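## Task

Move tube B (the blue-capped one standing in RK position A4) into bore C3 of mixer MX and seat it fully at the bottom. Then press START on the mixer and keep the tube seated there until the green lamp on top of the mixer turns off. Do not grip or unseat anyone else's tubes in their bores and wells, and keep every station upright and level on the bench mat. Nothing may depend on the robot holding it at the end; release and back the gripper away when finished.

## Robot and tools

Robot: one seven-joint arm with a two-finger parallel gripper, in a physics simulation. The arm's base may sit slightly tilted relative to the table.

Scene frame: origin on the table top directly under the arm's base, +z up, and +y to the left when facing along +x. Bench layout: the tube rack RK is closest to the base; behind it, left to right, stand the spectrophotometer SP, balance BAL, magnet block MG, mixer MX and dry block DB. None is fastened down. For every station, row A is the row nearest its front and column 1 is leftmost as seen from the front. START is a key on the mixer's sloping front face. Holding or bumping the mixer's shaking block aborts the run and lights the red lamp on top; START again afterwards. Pressing START mid-run has no effect.

Cameras: cam_low is fixed (896x504, calibration given with the task, world-to-camera transform in metres in the scene frame); cam_wrist rides on the arm (896x504, pose not given). Image pixel (0,0) is the top-left corner.

Tool execute_actions, argument actions: a list holding zero or one item; optional pictures (true/false) chooses whether camera images come back.
- Empty list: nothing is commanded, the current state is returned.
- Motion item: {"rows": [...], "steps": N}, N from 1 to 15 (default 15), each step 1/30 s. There is only one arm, so each row is a single list of 9 numbers, used for one step; if fewer rows than steps, the final row keeps repeating. Row order: joint_1 waist, joint_2 shoulder, joint_3 upper arm roll, joint_4 elbow, joint_5 forearm roll, joint_6 wrist pitch, joint_7 wrist roll, then gripper position, then gripper speed.
- The seven joint values are absolute target angles in radians (the same numbers the Joint positions line prints), not offsets. Stated ranges: waist, upper arm roll, forearm roll and wrist roll -69.115 to 69.115; shoulder -2.250 to 2.250; elbow -2.580 to 2.580; wrist pitch -2.100 to 2.100. True ends can differ by up to 0.013 rad. A target beyond an end by more than 0.013 rad and farther out than the joint's last reported angle gets the whole call refused (nothing sent). Targets past the true end are clipped to it, and the result may then say "joint sent to its limit" (possibly about an earlier, still-running action); the absence of that line proves nothing.
- Each step the commanded target is kept within 0.304 rad of the measured angle for the first four joints and 0.266 rad for the last three; and if the targets would move the gripper more than 70 mm from where it is, all are pulled back toward the measured angles. Joints are speed and acceleration limited and move in sync, arriving together; a reversing command stops them all together. After big moves the arm may not yet be at target when the result arrives.
- Gripper position is absolute on a -1 to +1 scale: +1 fully open (85 mm), 0 about 41 mm, pads touching near -0.8, -1 closes until blocked. Gripper speed, -1 to +1, sets how quickly the gap changes: roughly 20 mm/s at -1, 85 at 0, 150 at +1. Grip force isn't settable; a full close gives about 190 to 235 N per pad. For a firm grip hold -1; for a gentler one, open, then close to just under the object's width (each extra mm squeezes harder). To release, command wider than the object. Fingers hold their spot until the position changes by 0.01 or more, but re-close up to the requested value if the object slips, yields or is lost. Closing pushes the fingertips about 13 mm farther out from the arm, so keep that clearance above surfaces.
- Wait item: {"steps": N} with N up to 300 and no rows; returns once N steps have passed since the previous result (your reply time counts within it).

Between calls the arm keeps driving toward the last row sent, even while you think, until it has nearly stopped moving or a step is HELD. Fingers still in motion finish their move.

Result lines: Joint positions and Joint velocities list joints in row order (rad, rad/s). position_measured_pct is about 50 - 50 x the finger position, so 0 is fully open; stopping short of the request below about 90 means something is held or blocking, and about 90 or slightly above means the pads met (empty, or a very thin item gripped weakly). "joint command not followed" means the clearance check altered or blocked targets (mounting blocks and posts count as arm). HELD marks steps where all or part of your row was not sent. TORQUE FAULT: a joint hit its load limit (47.5 N m for the first four joints, 29.9 N m for the last three, held weight included); the arm halts for 10 s and skips the rest of that call. MOTOR HOT appears from 60 °C while carrying load; at 75 °C the arm sags and an OVER-TEMPERATURE FAULT is reported. Any stop is undesirable.

Tool zoom_image: camera ("cam_low" or "cam_wrist") and region [x0, y0, x1, y1] in pixels of that camera's latest image, at most 504 by 504, returning a sharper close-up.

Tool finished_scene: scene is the number of the current scene; it ends that scene irreversibly, reports whether the goal was met and starts the next task. Replying with no tool call ends everything.

Suggested order: look, approach tube B from above, grip, lift clear, carry to the mixer, lower into the correct bore and push it to the bottom, release, press START without touching the shaking block, wait until the green lamp is off (confirm with zoom), then withdraw.

Avoid: dropping or knocking anything off the table, tipping or sliding stations, hard impacts or heavy pushing, gripping other tubes, and leaving the tube supported only by the gripper. Loose objects may occasionally get a brief external nudge, so check before finishing.

Each tool is called after "Request:" by a JSON object that holds its "api" and its "payload".

## Session

Request:
{"api": "execute_actions", "payload": {"actions": []}}

Scene clock: 0.00 s of 9600.00 s.
position_measured_pct=0.0
Joint positions: [ 1.049  0.862 -0.012  0.911 -0.725  0.291  1.144]
Joint velocities: [-0.001 -0.001 -0.    -0.     0.002 -0.001 -0.001]

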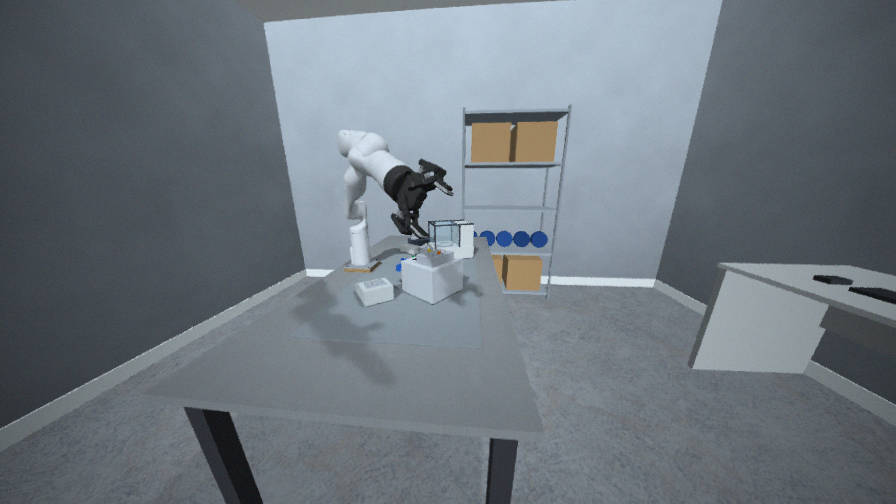

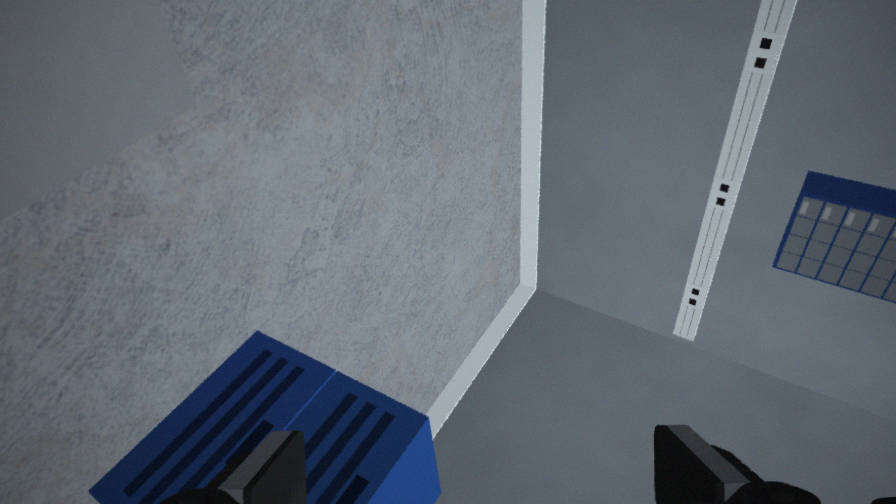

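Request:
{"api": "execute_actions", "payload": {"actions": [{"rows":[[0.3,0.0,0,1.5,0,1.64,1.57,1,0]]}], "pictures": false}}

Request:
{"api": "execute_actions", "payload": {"actions": [{"steps":100}]}}

Request:
{"api": "zoom_image", "payload": {"camera": "cam_low", "region": [320,100,520,320]}}

Scene clock: 4.03 s of 9600.00 s.
position_measured_pct=0.0
Joint positions: [ 0.818  0.629 -0.004  1.138 -0.526  0.487  1.342]
Joint velocities: [-0.555 -0.548  0.007  0.546  0.479  0.479  0.457]
Steps of this call (steps 1 to 106: nothing new was sent; steps 107 to 121: all 15 steps of this action). Readings (joint positions | what the end effector reports):
107: [1.047 0.861 -0.012 0.912 -0.724 0.291 1.144] | position_measured_pct=0.0
108: [1.042 0.855 -0.010 0.918 -0.719 0.295 1.149] | position_measured_pct=0.0
110: [1.015 0.825 -0.006 0.946 -0.696 0.317 1.172] | position_measured_pct=0.0
114: [0.944 0.754 -0.006 1.014 -0.636 0.378 1.233] | position_measured_pct=0.0
121: the state above

Scene clock: 7.37 s of 9600.00 s.
position_measured_pct=0.0
Joint positions: [0.3  0.   0.   1.5  0.   1.64 1.57]
Joint velocities: [ 0.     0.     0.    -0.001  0.001  0.    -0.001]
Steps of this call (steps 1 to 60: the robot went on to your last target; steps 61 to 100: nothing new was sent). Readings (joint positions | what the end effector reports):
1: [0.800 0.611 -0.004 1.157 -0.510 0.504 1.356] | position_measured_pct=0.0
2: [0.781 0.592 -0.004 1.175 -0.494 0.520 1.370] | position_measured_pct=0.0
4: [0.743 0.555 -0.004 1.212 -0.461 0.552 1.396] | position_measured_pct=0.0
8: [0.665 0.477 -0.003 1.283 -0.394 0.620 1.439] | position_measured_pct=0.0
100: the state above
The arm was judged still, so your last target was given up. Only a new action makes it travel on or press farther. Fingers that are still opening or closing keep moving.

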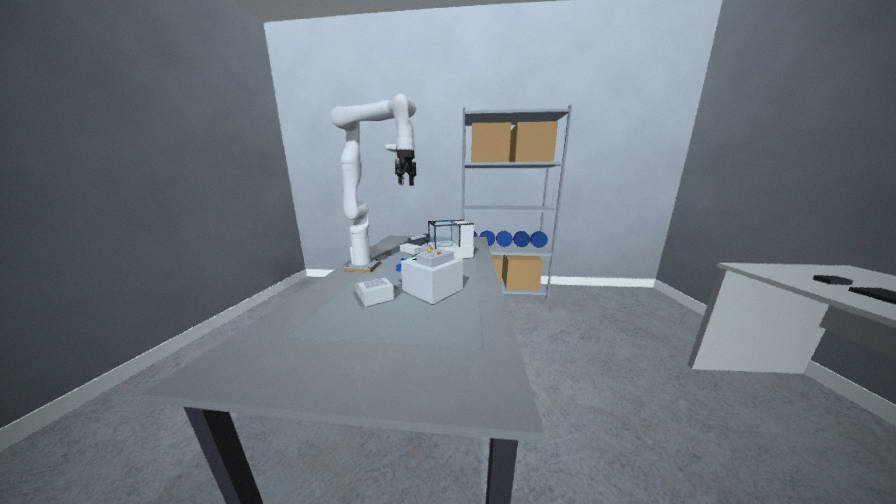

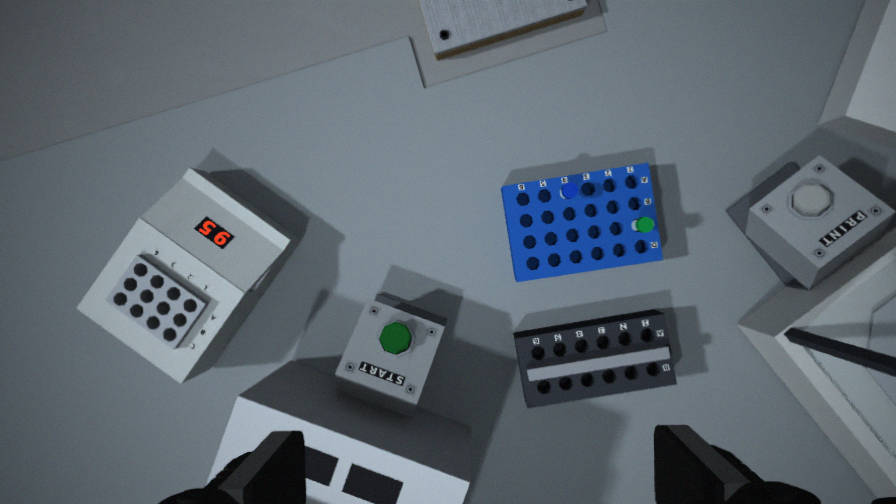

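Region (320, 100, 520, 320) of cam_low's 896x504 image, scaled by 2.291, with more detail than that image has; it fills the left 458 columns of this view, and the rest is white.

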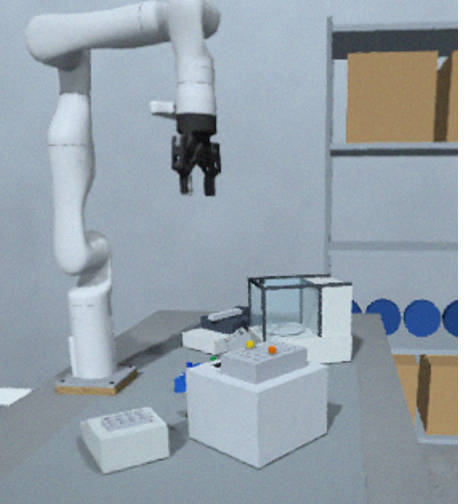

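Request:
{"api": "execute_actions", "payload": {"actions": [{"rows":[[-0.143,0.167,0,2.503,0,0.471,1.57,0,0]]}], "pictures": false}}

Request:
{"api": "execute_actions", "payload": {"actions": [{"steps":80}]}}

Request:
{"api": "zoom_image", "payload": {"camera": "cam_low", "region": [340,180,480,310]}}

Scene clock: 14.70 s of 9600.00 s.
position_measured_pct=36.9
Joint positions: [-0.007  0.123 -0.     1.84  -0.     1.34   1.57 ]
Joint velocities: [-0.525  0.175 -0.004  0.982 -0.004 -0.865 -0.   ]
Steps of this call (steps 1 to 205: nothing new was sent; steps 206 to 220: all 15 steps of this action). Readings (joint positions | what the end effector reports):
206: [0.298 0.001 0.000 1.501 0.000 1.639 1.570] | position_measured_pct=0.0
207: [0.291 0.004 0.001 1.506 0.001 1.635 1.570] | position_measured_pct=0.8
209: [0.260 0.020 0.002 1.532 0.001 1.612 1.570] | position_measured_pct=4.8
213: [0.157 0.067 0.001 1.633 0.000 1.523 1.570] | position_measured_pct=16.3
220: the state above

Scene clock: 17.37 s of 9600.00 s.
position_measured_pct=49.6
Joint positions: [-0.143  0.167 -0.     2.503  0.     0.471  1.57 ]
Joint velocities: [-0.    -0.     0.001 -0.001  0.001  0.     0.001]
Steps of this call (steps 1 to 45: the robot went on to your last target; steps 46 to 80: nothing new was sent). Readings (joint positions | what the end effector reports):
1: [-0.024 0.128 -0.000 1.873 -0.000 1.311 1.570] | position_measured_pct=40.1
2: [-0.039 0.133 -0.000 1.907 -0.000 1.281 1.570] | position_measured_pct=42.9
4: [-0.064 0.142 -0.001 1.977 -0.000 1.220 1.570] | position_measured_pct=47.6
8: [-0.099 0.153 -0.001 2.120 -0.000 1.094 1.570] | position_measured_pct=49.6
80: the state above
The arm was judged still, so your last target was given up. Only a new action makes it travel on or press farther. Fingers that are still opening or closing keep moving.

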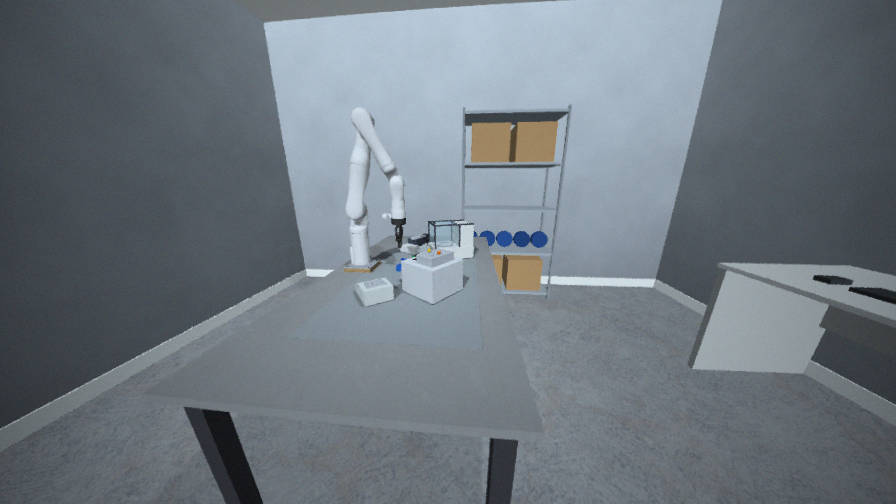

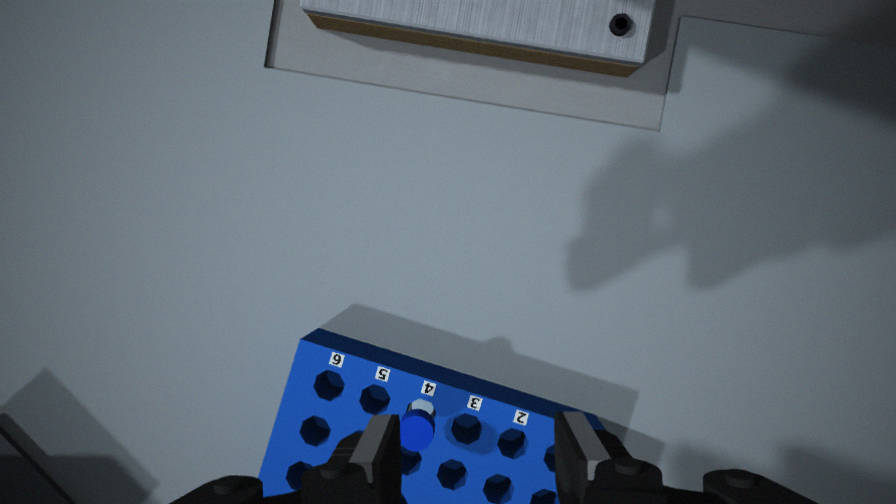

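Region (340, 180, 480, 310) of cam_low's 896x504 image, scaled by 3.600, with more detail than that image has; it fills the top 468 rows of this view, and the rest is white.

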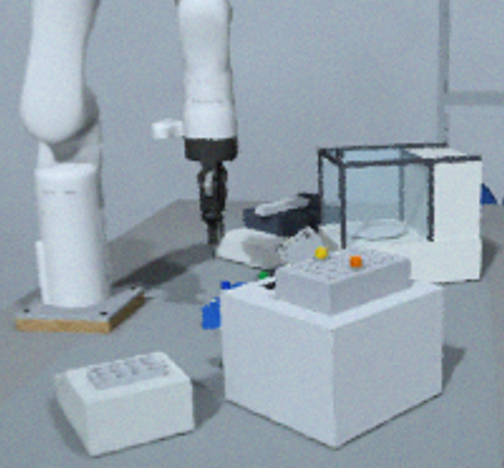

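Request:
{"api": "execute_actions", "payload": {"actions": [{"rows":[[-0.05,0.374,0,2.546,0,0.221,1.57,0,0]]}], "pictures": false}}

Request:
{"api": "execute_actions", "payload": {"actions": [{"steps":30}]}}

Request:
{"api": "zoom_image", "payload": {"camera": "cam_low", "region": [370,220,450,290]}}

Scene clock: 21.50 s of 9600.00 s.
position_measured_pct=49.6
Joint positions: [-0.053  0.369  0.     2.546  0.     0.221  1.57 ]
Joint velocities: [ 0.021  0.045  0.     0.005 -0.001 -0.002 -0.001]
Steps of this call (steps 1 to 109: nothing new was sent; steps 110 to 124: all 15 steps of this action). Readings (joint positions | what the end effector reports):
110: [-0.142 0.169 -0.000 2.503 -0.000 0.470 1.570] | position_measured_pct=49.6
111: [-0.139 0.176 -0.000 2.504 -0.000 0.464 1.570] | position_measured_pct=49.6
113: [-0.125 0.207 -0.000 2.510 -0.000 0.432 1.570] | position_measured_pct=49.6
117: [-0.077 0.314 0.000 2.533 0.000 0.299 1.570] | position_measured_pct=49.6
124: the state above

Scene clock: 22.50 s of 9600.00 s.
position_measured_pct=49.6
Joint positions: [-0.05   0.374  0.     2.546  0.     0.221  1.57 ]
Joint velocities: [-0.     0.     0.     0.001  0.     0.001  0.   ]
Steps of this call (steps 1 to 15: the robot went on to your last target; steps 16 to 30: nothing new was sent). Readings (joint positions | what the end effector reports):
1: [-0.052 0.370 0.000 2.546 0.000 0.221 1.570] | position_measured_pct=49.6
2: [-0.051 0.371 0.000 2.546 0.000 0.221 1.570] | position_measured_pct=49.6
4: [-0.051 0.372 0.000 2.546 0.000 0.221 1.570] | position_measured_pct=49.6
8: [-0.050 0.374 0.000 2.546 0.000 0.221 1.570] | position_measured_pct=49.6
30: the state above
The arm was judged still, so your last target was given up. Only a new action makes it travel on or press farther. Fingers that are still opening or closing keep moving.

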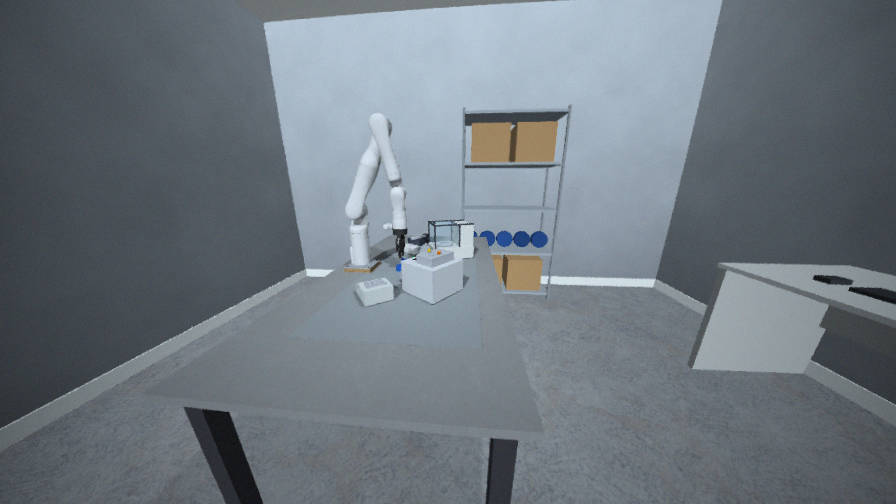

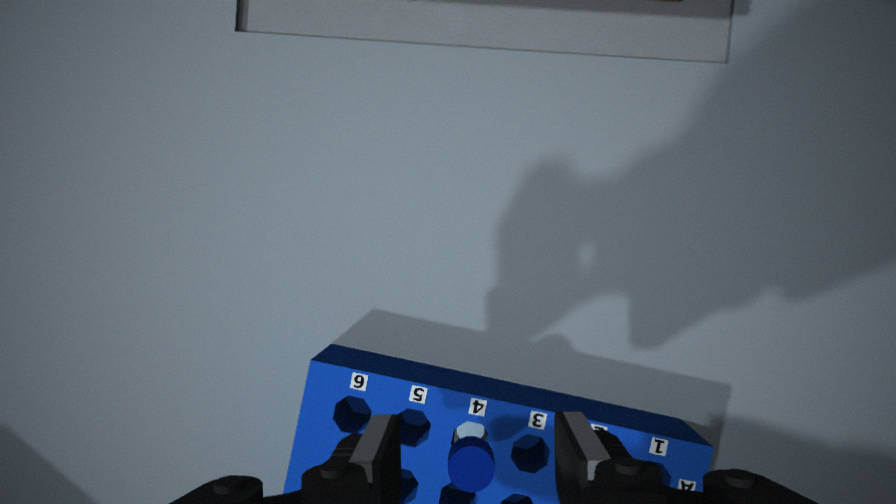

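Region (370, 220, 450, 290) of cam_low's 896x504 image, scaled by 6.300, with more detail than that image has; it fills the top 441 rows of this view, and the rest is white.

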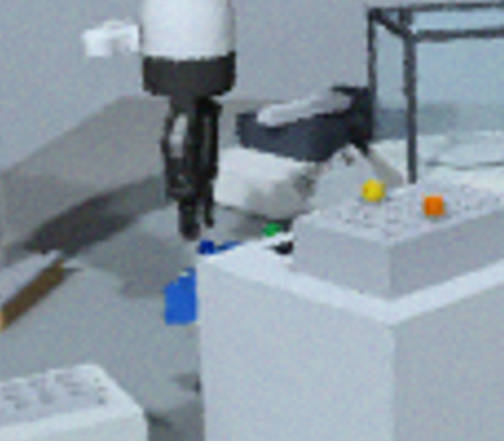

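Request:
{"api": "execute_actions", "payload": {"actions": [{"rows":[[-0.042,0.472,0,2.543,0,0.126,1.57,-0.3,0]]}]}}

Request:
{"api": "zoom_image", "payload": {"camera": "cam_low", "region": [370,220,450,290]}}

Scene clock: 25.50 s of 9600.00 s.
position_measured_pct=65.1
Joint positions: [-0.042  0.471  0.     2.543  0.     0.126  1.57 ]
Joint velocities: [ 0.001  0.011  0.     0.    -0.002 -0.     0.001]
Steps of this call (steps 1 to 75: nothing new was sent; steps 76 to 90: all 15 steps of this action). Readings (joint positions | what the end effector reports):
76: [-0.050 0.376 -0.000 2.546 -0.000 0.220 1.570] | position_measured_pct=49.6
77: [-0.049 0.383 -0.000 2.546 -0.000 0.215 1.570] | position_measured_pct=50.4
79: [-0.047 0.414 -0.000 2.545 -0.000 0.190 1.570] | position_measured_pct=54.4
83: [-0.043 0.465 0.000 2.543 0.000 0.130 1.570] | position_measured_pct=63.9
90: the state above

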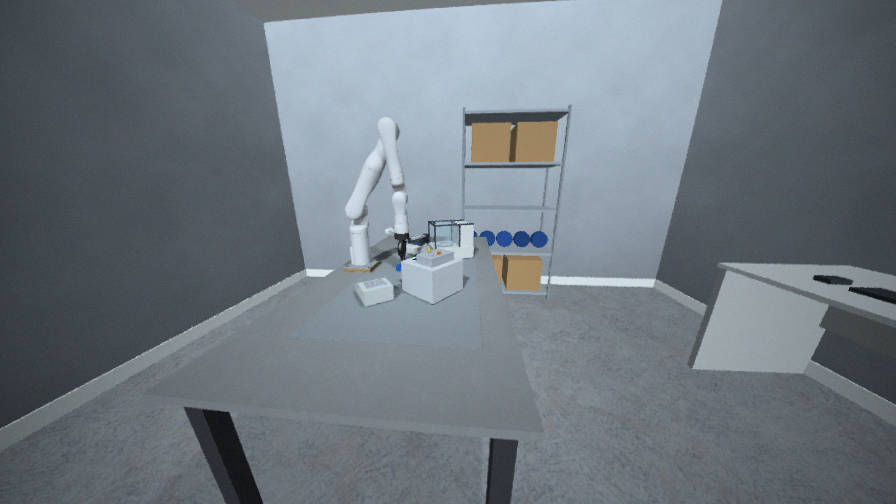

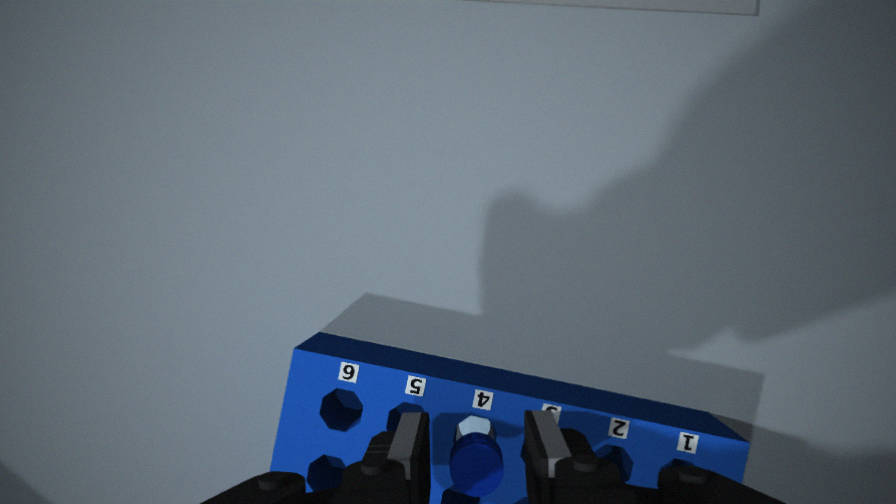

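Region (370, 220, 450, 290) of cam_low's 896x504 image, scaled by 6.300, with more detail than that image has; it fills the top 441 rows of this view, and the rest is white.

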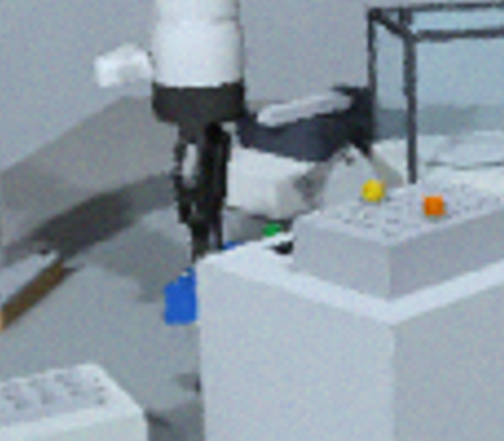

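Request:
{"api": "execute_actions", "payload": {"actions": [{"rows":[[-0.042,0.472,0,2.543,0,0.126,1.57,-0.65,-0.5]]}], "pictures": false}}

Request:
{"api": "execute_actions", "payload": {"actions": [{"rows":[[-0.042,0.43,0,2.533,0,0.178,1.57,-0.65,0],[-0.042,0.41,0,2.528,0,0.203,1.57,-0.65,0],[-0.042,0.39,0,2.523,0,0.228,1.57,-0.65,0],[-0.042,0.35,0,2.511,0,0.28,1.57,-0.65,0],[-0.042,0.35,0,2.511,0,0.28,1.57,-0.65,0],[-0.042,0.35,0,2.511,0,0.28,1.57,-0.65,0],[-0.042,0.35,0,2.511,0,0.28,1.57,-0.65,0],[-0.042,0.233,0,2.469,0,0.439,1.57,-0.65,0]]}], "pictures": false}}

Request:
{"api": "execute_actions", "payload": {"actions": [{"rows":[[-0.042,-0.145,0,2.096,0,1.191,1.57,-0.65,0]]}], "pictures": false}}

Request:
{"api": "execute_actions", "payload": {"actions": [{"steps":30}], "pictures": false}}

Request:
{"api": "execute_actions", "payload": {"actions": [{"rows":[[0.5,0.528,0,1.246,0,1.368,1.57,-0.65,0]]}], "pictures": false}}

Request:
{"api": "execute_actions", "payload": {"actions": [{"steps":60}]}}

Request:
{"api": "zoom_image", "payload": {"camera": "cam_low", "region": [390,190,490,290]}}

Scene clock: 35.10 s of 9600.00 s.
position_measured_pct=80.6
Joint positions: [-0.042  0.472  0.     2.543  0.     0.126  1.57 ]
Joint velocities: [-0.     0.    -0.     0.    -0.001  0.001  0.001]
Steps of this call (steps 1 to 15: the robot went on to your last target; steps 16 to 273: nothing new was sent; steps 274 to 288: all 15 steps of this action). Readings (joint positions | what the end effector reports):
274: [-0.042 0.472 0.000 2.543 -0.000 0.126 1.570] | position_measured_pct=65.1
275: [-0.042 0.472 0.000 2.543 -0.000 0.126 1.570] | position_measured_pct=65.5
277: [-0.042 0.472 0.000 2.543 0.000 0.126 1.570] | position_measured_pct=67.9
281: [-0.042 0.472 0.000 2.543 0.000 0.126 1.570] | position_measured_pct=75.0
288: the state above

Scene clock: 35.60 s of 9600.00 s.
position_measured_pct=80.6
Joint positions: [-0.042  0.242  0.     2.47   0.     0.435  1.57 ]
Joint velocities: [ 0.    -0.073 -0.001 -0.042  0.     0.17  -0.001]
Steps of this call (steps 1 to 15: all 15 steps of this action). Readings (joint positions | what the end effector reports):
1: [-0.042 0.470 0.000 2.543 0.000 0.127 1.570] | position_measured_pct=80.6
2: [-0.042 0.463 -0.000 2.542 0.000 0.134 1.570] | position_measured_pct=80.6
4: [-0.042 0.432 -0.000 2.535 -0.000 0.167 1.570] | position_measured_pct=80.6
8: [-0.042 0.362 0.000 2.515 0.000 0.264 1.570] | position_measured_pct=80.6
15: the state above

Scene clock: 36.10 s of 9600.00 s.
position_measured_pct=80.6
Joint positions: [-0.042 -0.065 -0.     2.171  0.     0.789  1.57 ]
Joint velocities: [-0.    -0.491  0.    -0.521  0.001  1.215  0.   ]
Steps of this call (steps 1 to 15: all 15 steps of this action). Readings (joint positions | what the end effector reports):
1: [-0.042 0.239 0.000 2.469 0.000 0.439 1.570] | position_measured_pct=80.6
2: [-0.042 0.231 0.000 2.464 -0.000 0.445 1.570] | position_measured_pct=80.6
4: [-0.042 0.199 0.000 2.437 -0.000 0.469 1.570] | position_measured_pct=80.6
8: [-0.042 0.101 -0.000 2.341 -0.000 0.553 1.570] | position_measured_pct=80.6
15: the state above

Scene clock: 37.10 s of 9600.00 s.
position_measured_pct=80.6
Joint positions: [-0.042 -0.145  0.     2.096  0.     1.191  1.57 ]
Joint velocities: [-0.001  0.     0.001 -0.     0.    -0.     0.001]
Steps of this call (steps 1 to 30: the robot went on to your last target). Readings (joint positions | what the end effector reports):
1: [-0.042 -0.080 -0.000 2.156 0.000 0.829 1.570] | position_measured_pct=80.6
2: [-0.042 -0.092 -0.000 2.143 0.000 0.870 1.570] | position_measured_pct=80.6
4: [-0.042 -0.111 -0.000 2.125 0.000 0.951 1.570] | position_measured_pct=80.6
8: [-0.042 -0.134 -0.000 2.104 0.000 1.113 1.570] | position_measured_pct=80.6
30: the state above
The arm was judged still, so your last target was given up. Only a new action makes it travel on or press farther. Fingers that are still opening or closing keep moving.

Scene clock: 37.60 s of 9600.00 s.
position_measured_pct=80.6
Joint positions: [ 0.317  0.23  -0.     1.728 -0.     1.33   1.57 ]
Joint velocities: [ 0.643  0.924  0.004 -0.927  0.003  0.145  0.001]
Steps of this call (steps 1 to 15: all 15 steps of this action). Readings (joint positions | what the end effector reports):
1: [-0.040 -0.143 -0.000 2.095 -0.000 1.192 1.570] | position_measured_pct=80.6
2: [-0.033 -0.136 -0.001 2.090 -0.001 1.195 1.570] | position_measured_pct=80.6
4: [-0.002 -0.106 -0.001 2.063 -0.001 1.211 1.570] | position_measured_pct=80.6
8: [0.118 0.014 -0.001 1.947 -0.001 1.271 1.570] | position_measured_pct=80.6
15: the state above

Scene clock: 39.60 s of 9600.00 s.
position_measured_pct=80.6
Joint positions: [0.5   0.528 0.    1.246 0.    1.368 1.57 ]
Joint velocities: [ 0.    -0.     0.    -0.001 -0.001  0.001  0.001]
Steps of this call (steps 1 to 45: the robot went on to your last target; steps 46 to 60: nothing new was sent). Readings (joint positions | what the end effector reports):
1: [0.338 0.261 -0.000 1.697 -0.000 1.334 1.570] | position_measured_pct=80.6
2: [0.356 0.291 -0.000 1.666 -0.000 1.338 1.570] | position_measured_pct=80.6
4: [0.388 0.344 -0.000 1.602 -0.000 1.345 1.570] | position_measured_pct=80.6
8: [0.434 0.421 0.000 1.469 0.000 1.355 1.570] | position_measured_pct=80.6
60: the state above
The arm was judged still, so your last target was given up. Only a new action makes it travel on or press farther. Fingers that are still opening or closing keep moving.

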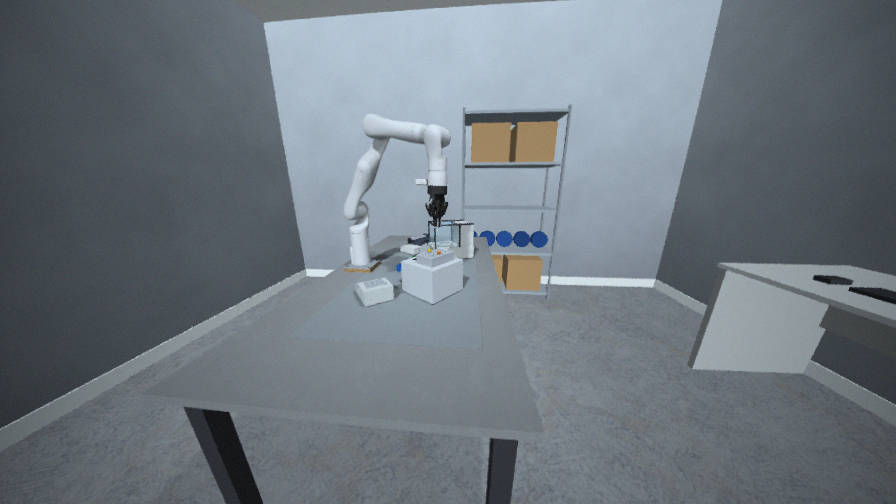

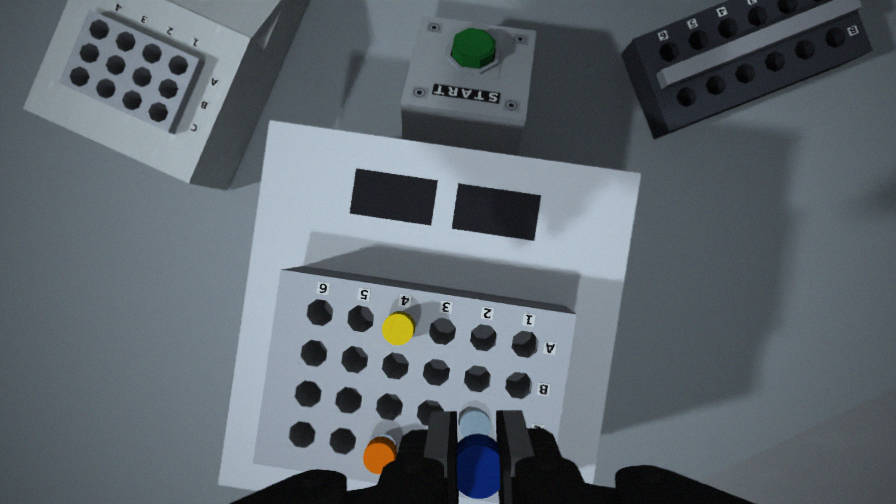

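Region (390, 190, 490, 290) of cam_low's 896x504 image, scaled by 5.040, with more detail than that image has.

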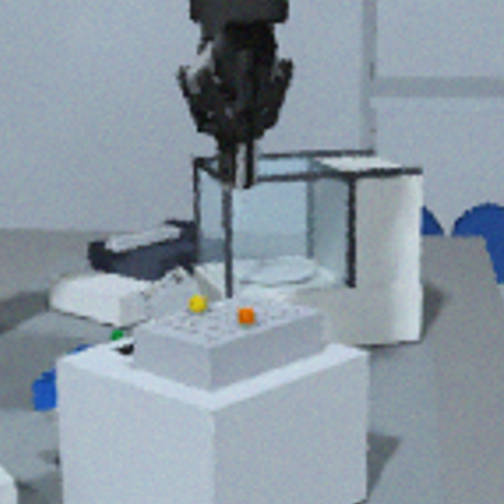

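Request:
{"api": "execute_actions", "payload": {"actions": [{"rows":[[0.531,0.645,0,1.2875,0,1.209,1.69,-0.65,0]]}], "pictures": false}}

Request:
{"api": "execute_actions", "payload": {"actions": [{"steps":15}]}}

Request:
{"api": "zoom_image", "payload": {"camera": "cam_low", "region": [410,220,470,270]}}

Scene clock: 45.17 s of 9600.00 s.
position_measured_pct=80.6
Joint positions: [ 0.53   0.64  -0.     1.285 -0.     1.21   1.69 ]
Joint velocities: [ 0.003  0.002 -0.    -0.002 -0.002  0.002 -0.   ]
Steps of this call (steps 1 to 152: nothing new was sent; steps 153 to 167: all 15 steps of this action). Readings (joint positions | what the end effector reports):
153: [0.500 0.529 -0.000 1.246 -0.000 1.367 1.571] | position_measured_pct=80.6
154: [0.502 0.535 -0.000 1.247 -0.000 1.361 1.576] | position_measured_pct=80.6
156: [0.510 0.564 -0.001 1.256 -0.000 1.325 1.603] | position_measured_pct=80.6
160: [0.528 0.634 0.001 1.285 0.000 1.223 1.679] | position_measured_pct=80.6
167: the state above

Scene clock: 45.67 s of 9600.00 s.
position_measured_pct=80.6
Joint positions: [ 0.531  0.64  -0.     1.285 -0.     1.21   1.69 ]
Joint velocities: [-0.001  0.    -0.     0.     0.     0.     0.   ]
Steps of this call (steps 1 to 15: the robot went on to your last target). Readings (joint positions | what the end effector reports):
1: [0.531 0.640 -0.000 1.285 -0.000 1.210 1.690] | position_measured_pct=80.6
2: [0.531 0.640 -0.000 1.285 -0.000 1.210 1.690] | position_measured_pct=80.6
4: [0.531 0.640 -0.000 1.285 -0.000 1.210 1.690] | position_measured_pct=80.6
8: [0.531 0.640 -0.000 1.285 -0.000 1.210 1.690] | position_measured_pct=80.6
15: the state above
The arm was judged still, so your last target was given up. Only a new action makes it travel on or press farther. Fingers that are still opening or closing keep moving.

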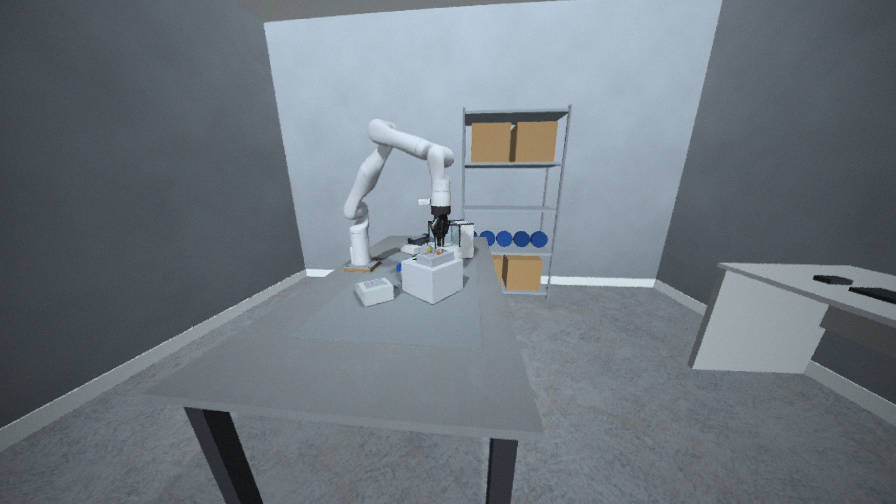

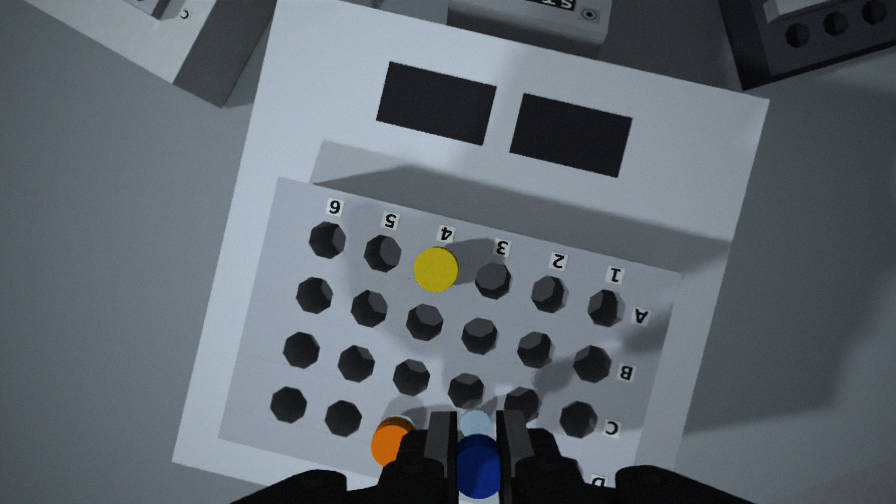

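Region (410, 220, 470, 270) of cam_low's 896x504 image, scaled by 8.400, with more detail than that image has.

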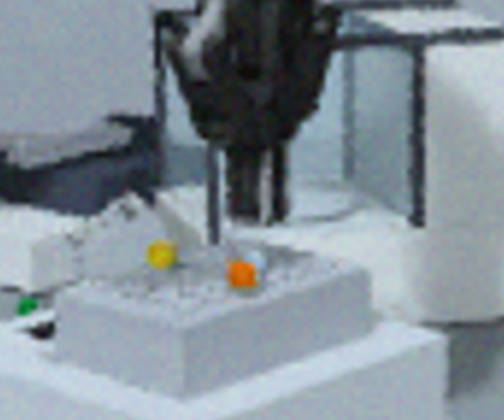

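Request:
{"api": "execute_actions", "payload": {"actions": [{"rows":[[0.531,0.636,0,1.27,0,1.235,1.69,-0.65,0],[0.531,0.636,0,1.27,0,1.235,1.69,-0.65,0],[0.531,0.636,0,1.27,0,1.235,1.69,-0.65,0],[0.531,0.636,0,1.27,0,1.235,1.69,-0.65,0],[0.538,0.613,0,1.313,0,1.2155,1.42,-0.65,0]]}], "pictures": false}}

Request:
{"api": "execute_actions", "payload": {"actions": [{"steps":15}]}}

Scene clock: 51.47 s of 9600.00 s.
position_measured_pct=80.6
Joint positions: [0.538 0.614 0.    1.312 0.    1.216 1.422]
Joint velocities: [ 0.002 -0.002 -0.001  0.013  0.001 -0.008 -0.084]
Steps of this call (steps 1 to 159: nothing new was sent; steps 160 to 174: all 15 steps of this action). Readings (joint positions | what the end effector reports):
160: [0.531 0.640 -0.000 1.284 -0.000 1.211 1.690] | position_measured_pct=80.6
161: [0.531 0.638 -0.000 1.280 -0.000 1.218 1.690] | position_measured_pct=80.6
163: [0.531 0.635 -0.000 1.271 -0.000 1.232 1.690] | position_measured_pct=80.6
167: [0.533 0.628 -0.000 1.280 -0.000 1.229 1.628] | position_measured_pct=80.6
174: the state above

Scene clock: 51.97 s of 9600.00 s.
position_measured_pct=80.6
Joint positions: [0.538 0.613 0.    1.313 0.    1.215 1.42 ]
Joint velocities: [-0.001 -0.    -0.     0.     0.002 -0.     0.   ]
Steps of this call (steps 1 to 15: the robot went on to your last target). Readings (joint positions | what the end effector reports):
1: [0.538 0.614 0.000 1.313 0.000 1.216 1.421] | position_measured_pct=80.6
2: [0.538 0.614 0.000 1.313 0.000 1.216 1.420] | position_measured_pct=80.6
4: [0.538 0.613 -0.000 1.313 -0.000 1.216 1.420] | position_measured_pct=80.6
8: [0.538 0.613 0.000 1.313 0.000 1.215 1.420] | position_measured_pct=80.6
15: the state above
The arm was judged still, so your last target was given up. Only a new action makes it travel on or press farther. Fingers that are still opening or closing keep moving.

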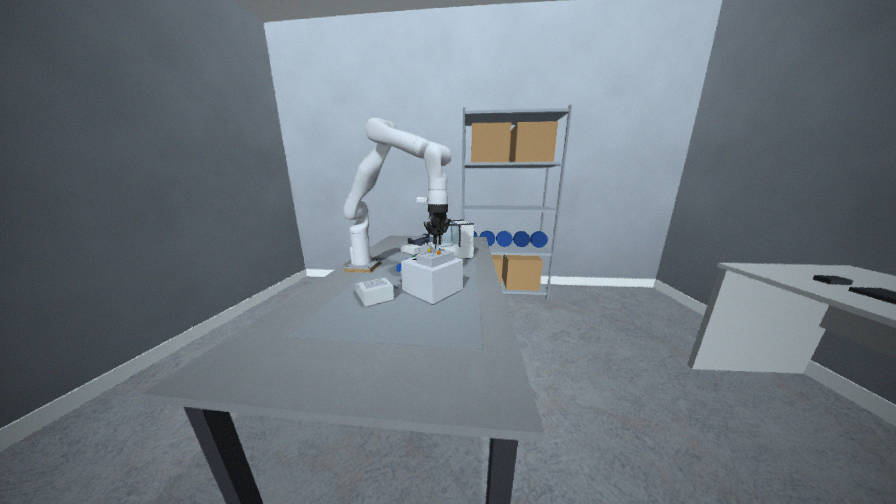

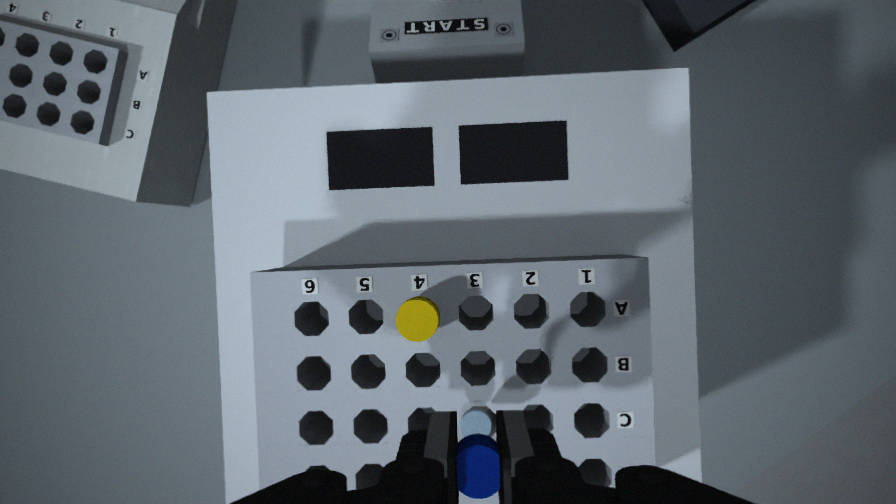

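Request:
{"api": "execute_actions", "payload": {"actions": [{"rows":[[0.535,0.6176,0,1.3045,0,1.2195,1.42,-0.65,0],[0.535,0.6176,0,1.3045,0,1.2195,1.42,-0.65,0],[0.535,0.6176,0,1.3045,0,1.2195,1.42,-0.65,0],[0.535,0.6176,0,1.3045,0,1.2195,1.42,-0.65,0],[0.535,0.622,0,1.3135,0,1.206,1.42,-0.65,0],[0.535,0.622,0,1.3135,0,1.206,1.42,-0.65,0],[0.535,0.6265,0,1.3225,0,1.1925,1.42,-0.65,0],[0.535,0.6265,0,1.3225,0,1.1925,1.42,-0.65,0],[0.535,0.631,0,1.3315,0,1.179,1.42,-0.65,0]]}]}}

Scene clock: 57.37 s of 9600.00 s.
position_measured_pct=80.6
Joint positions: [0.535 0.621 0.    1.325 0.    1.18  1.42 ]
Joint velocities: [-0.    -0.004  0.     0.004 -0.    -0.004  0.001]
Steps of this call (steps 1 to 147: nothing new was sent; steps 148 to 162: all 15 steps of this action). Readings (joint positions | what the end effector reports):
148: [0.537 0.614 0.000 1.312 0.000 1.216 1.420] | position_measured_pct=80.6
149: [0.536 0.616 0.000 1.308 0.000 1.218 1.420] | position_measured_pct=80.6
151: [0.535 0.617 -0.000 1.305 -0.000 1.219 1.420] | position_measured_pct=80.6
155: [0.535 0.624 0.000 1.317 0.000 1.201 1.420] | position_measured_pct=80.6
162: the state above

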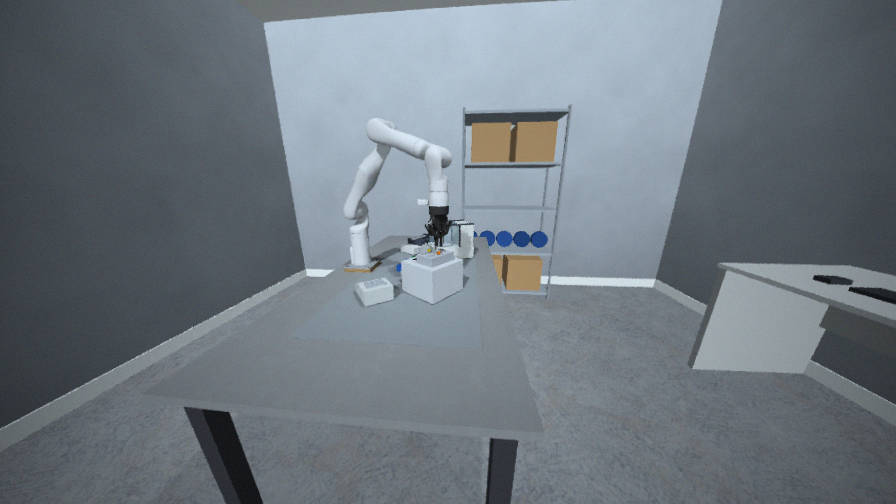

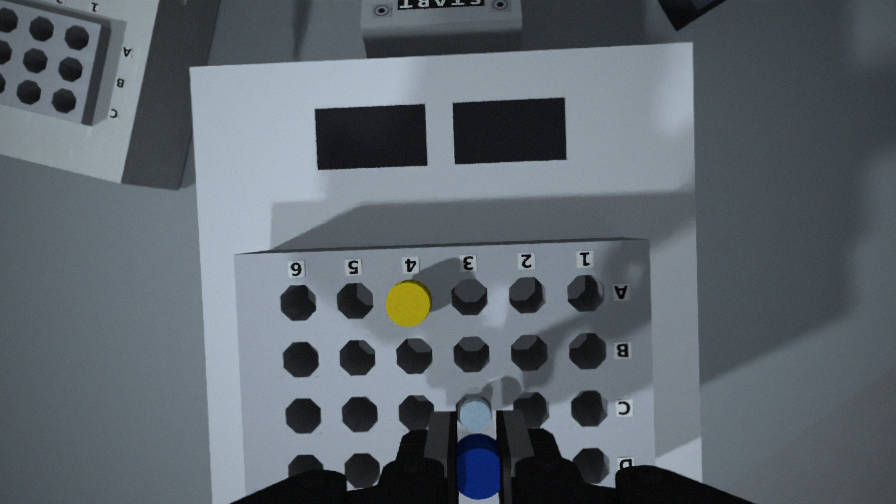

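Request:
{"api": "execute_actions", "payload": {"actions": [{"rows":[[0.535,0.6195,0,1.308,0,1.214,1.42,-0.65,0]]}]}}

Request:
{"api": "zoom_image", "payload": {"camera": "cam_wrist", "region": [380,330,580,504]}}

Request:
{"api": "zoom_image", "payload": {"camera": "cam_low", "region": [420,230,460,265]}}

Scene clock: 61.20 s of 9600.00 s.
position_measured_pct=80.6
Joint positions: [ 0.535  0.619 -0.     1.308  0.     1.214  1.42 ]
Joint velocities: [-0.001  0.001 -0.     0.001 -0.001 -0.001  0.001]
Steps of this call (steps 1 to 15: the robot went on to your last target; steps 16 to 100: nothing new was sent; steps 101 to 115: all 15 steps of this action). Readings (joint positions | what the end effector reports):
101: [0.535 0.620 0.000 1.325 0.000 1.181 1.420] | position_measured_pct=80.6
102: [0.535 0.619 0.000 1.321 0.000 1.188 1.420] | position_measured_pct=80.6
104: [0.535 0.616 0.000 1.310 0.000 1.209 1.420] | position_measured_pct=80.6
108: [0.535 0.618 -0.000 1.308 -0.000 1.214 1.420] | position_measured_pct=80.6
115: the state above

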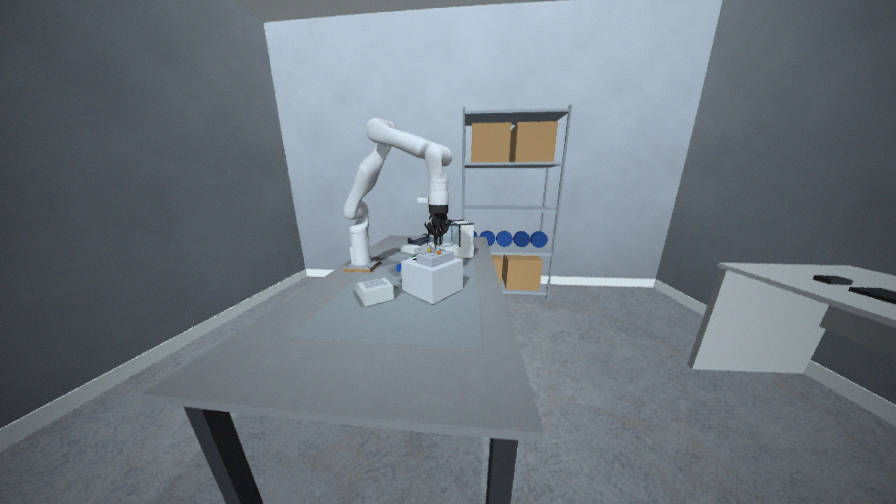

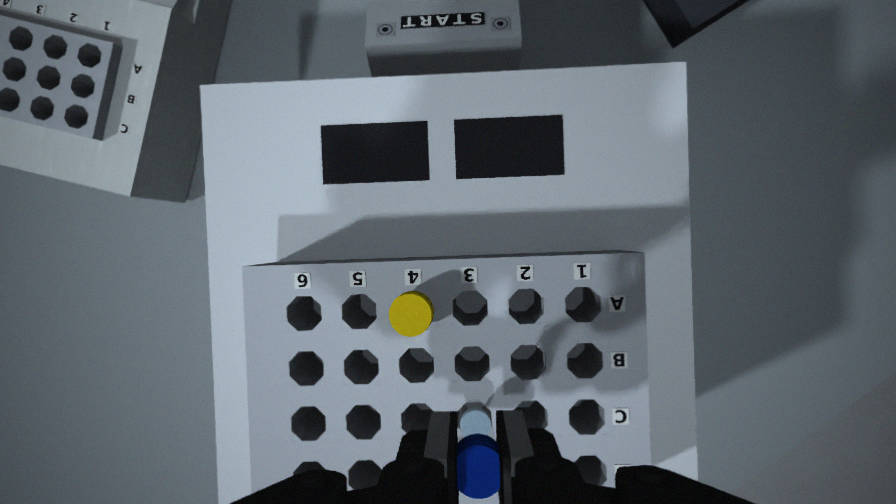

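Region (380, 330, 580, 504) of cam_wrist's 896x504 image, scaled by 2.520; it fills the top 438 rows of this view, and the rest is white.

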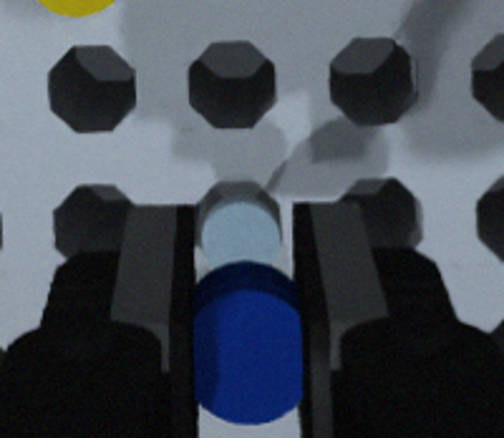

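Region (420, 230, 460, 265) of cam_low's 896x504 image, scaled by 12.600, with more detail than that image has; it fills the top 441 rows of this view, and the rest is white.

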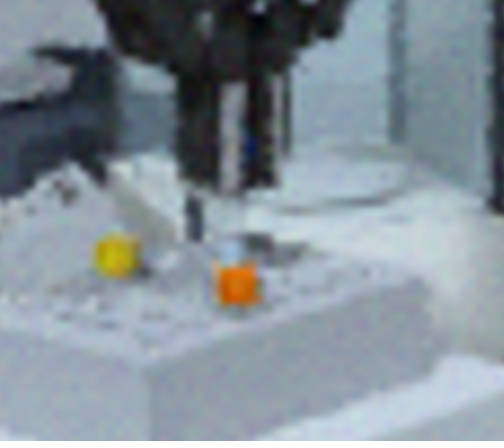

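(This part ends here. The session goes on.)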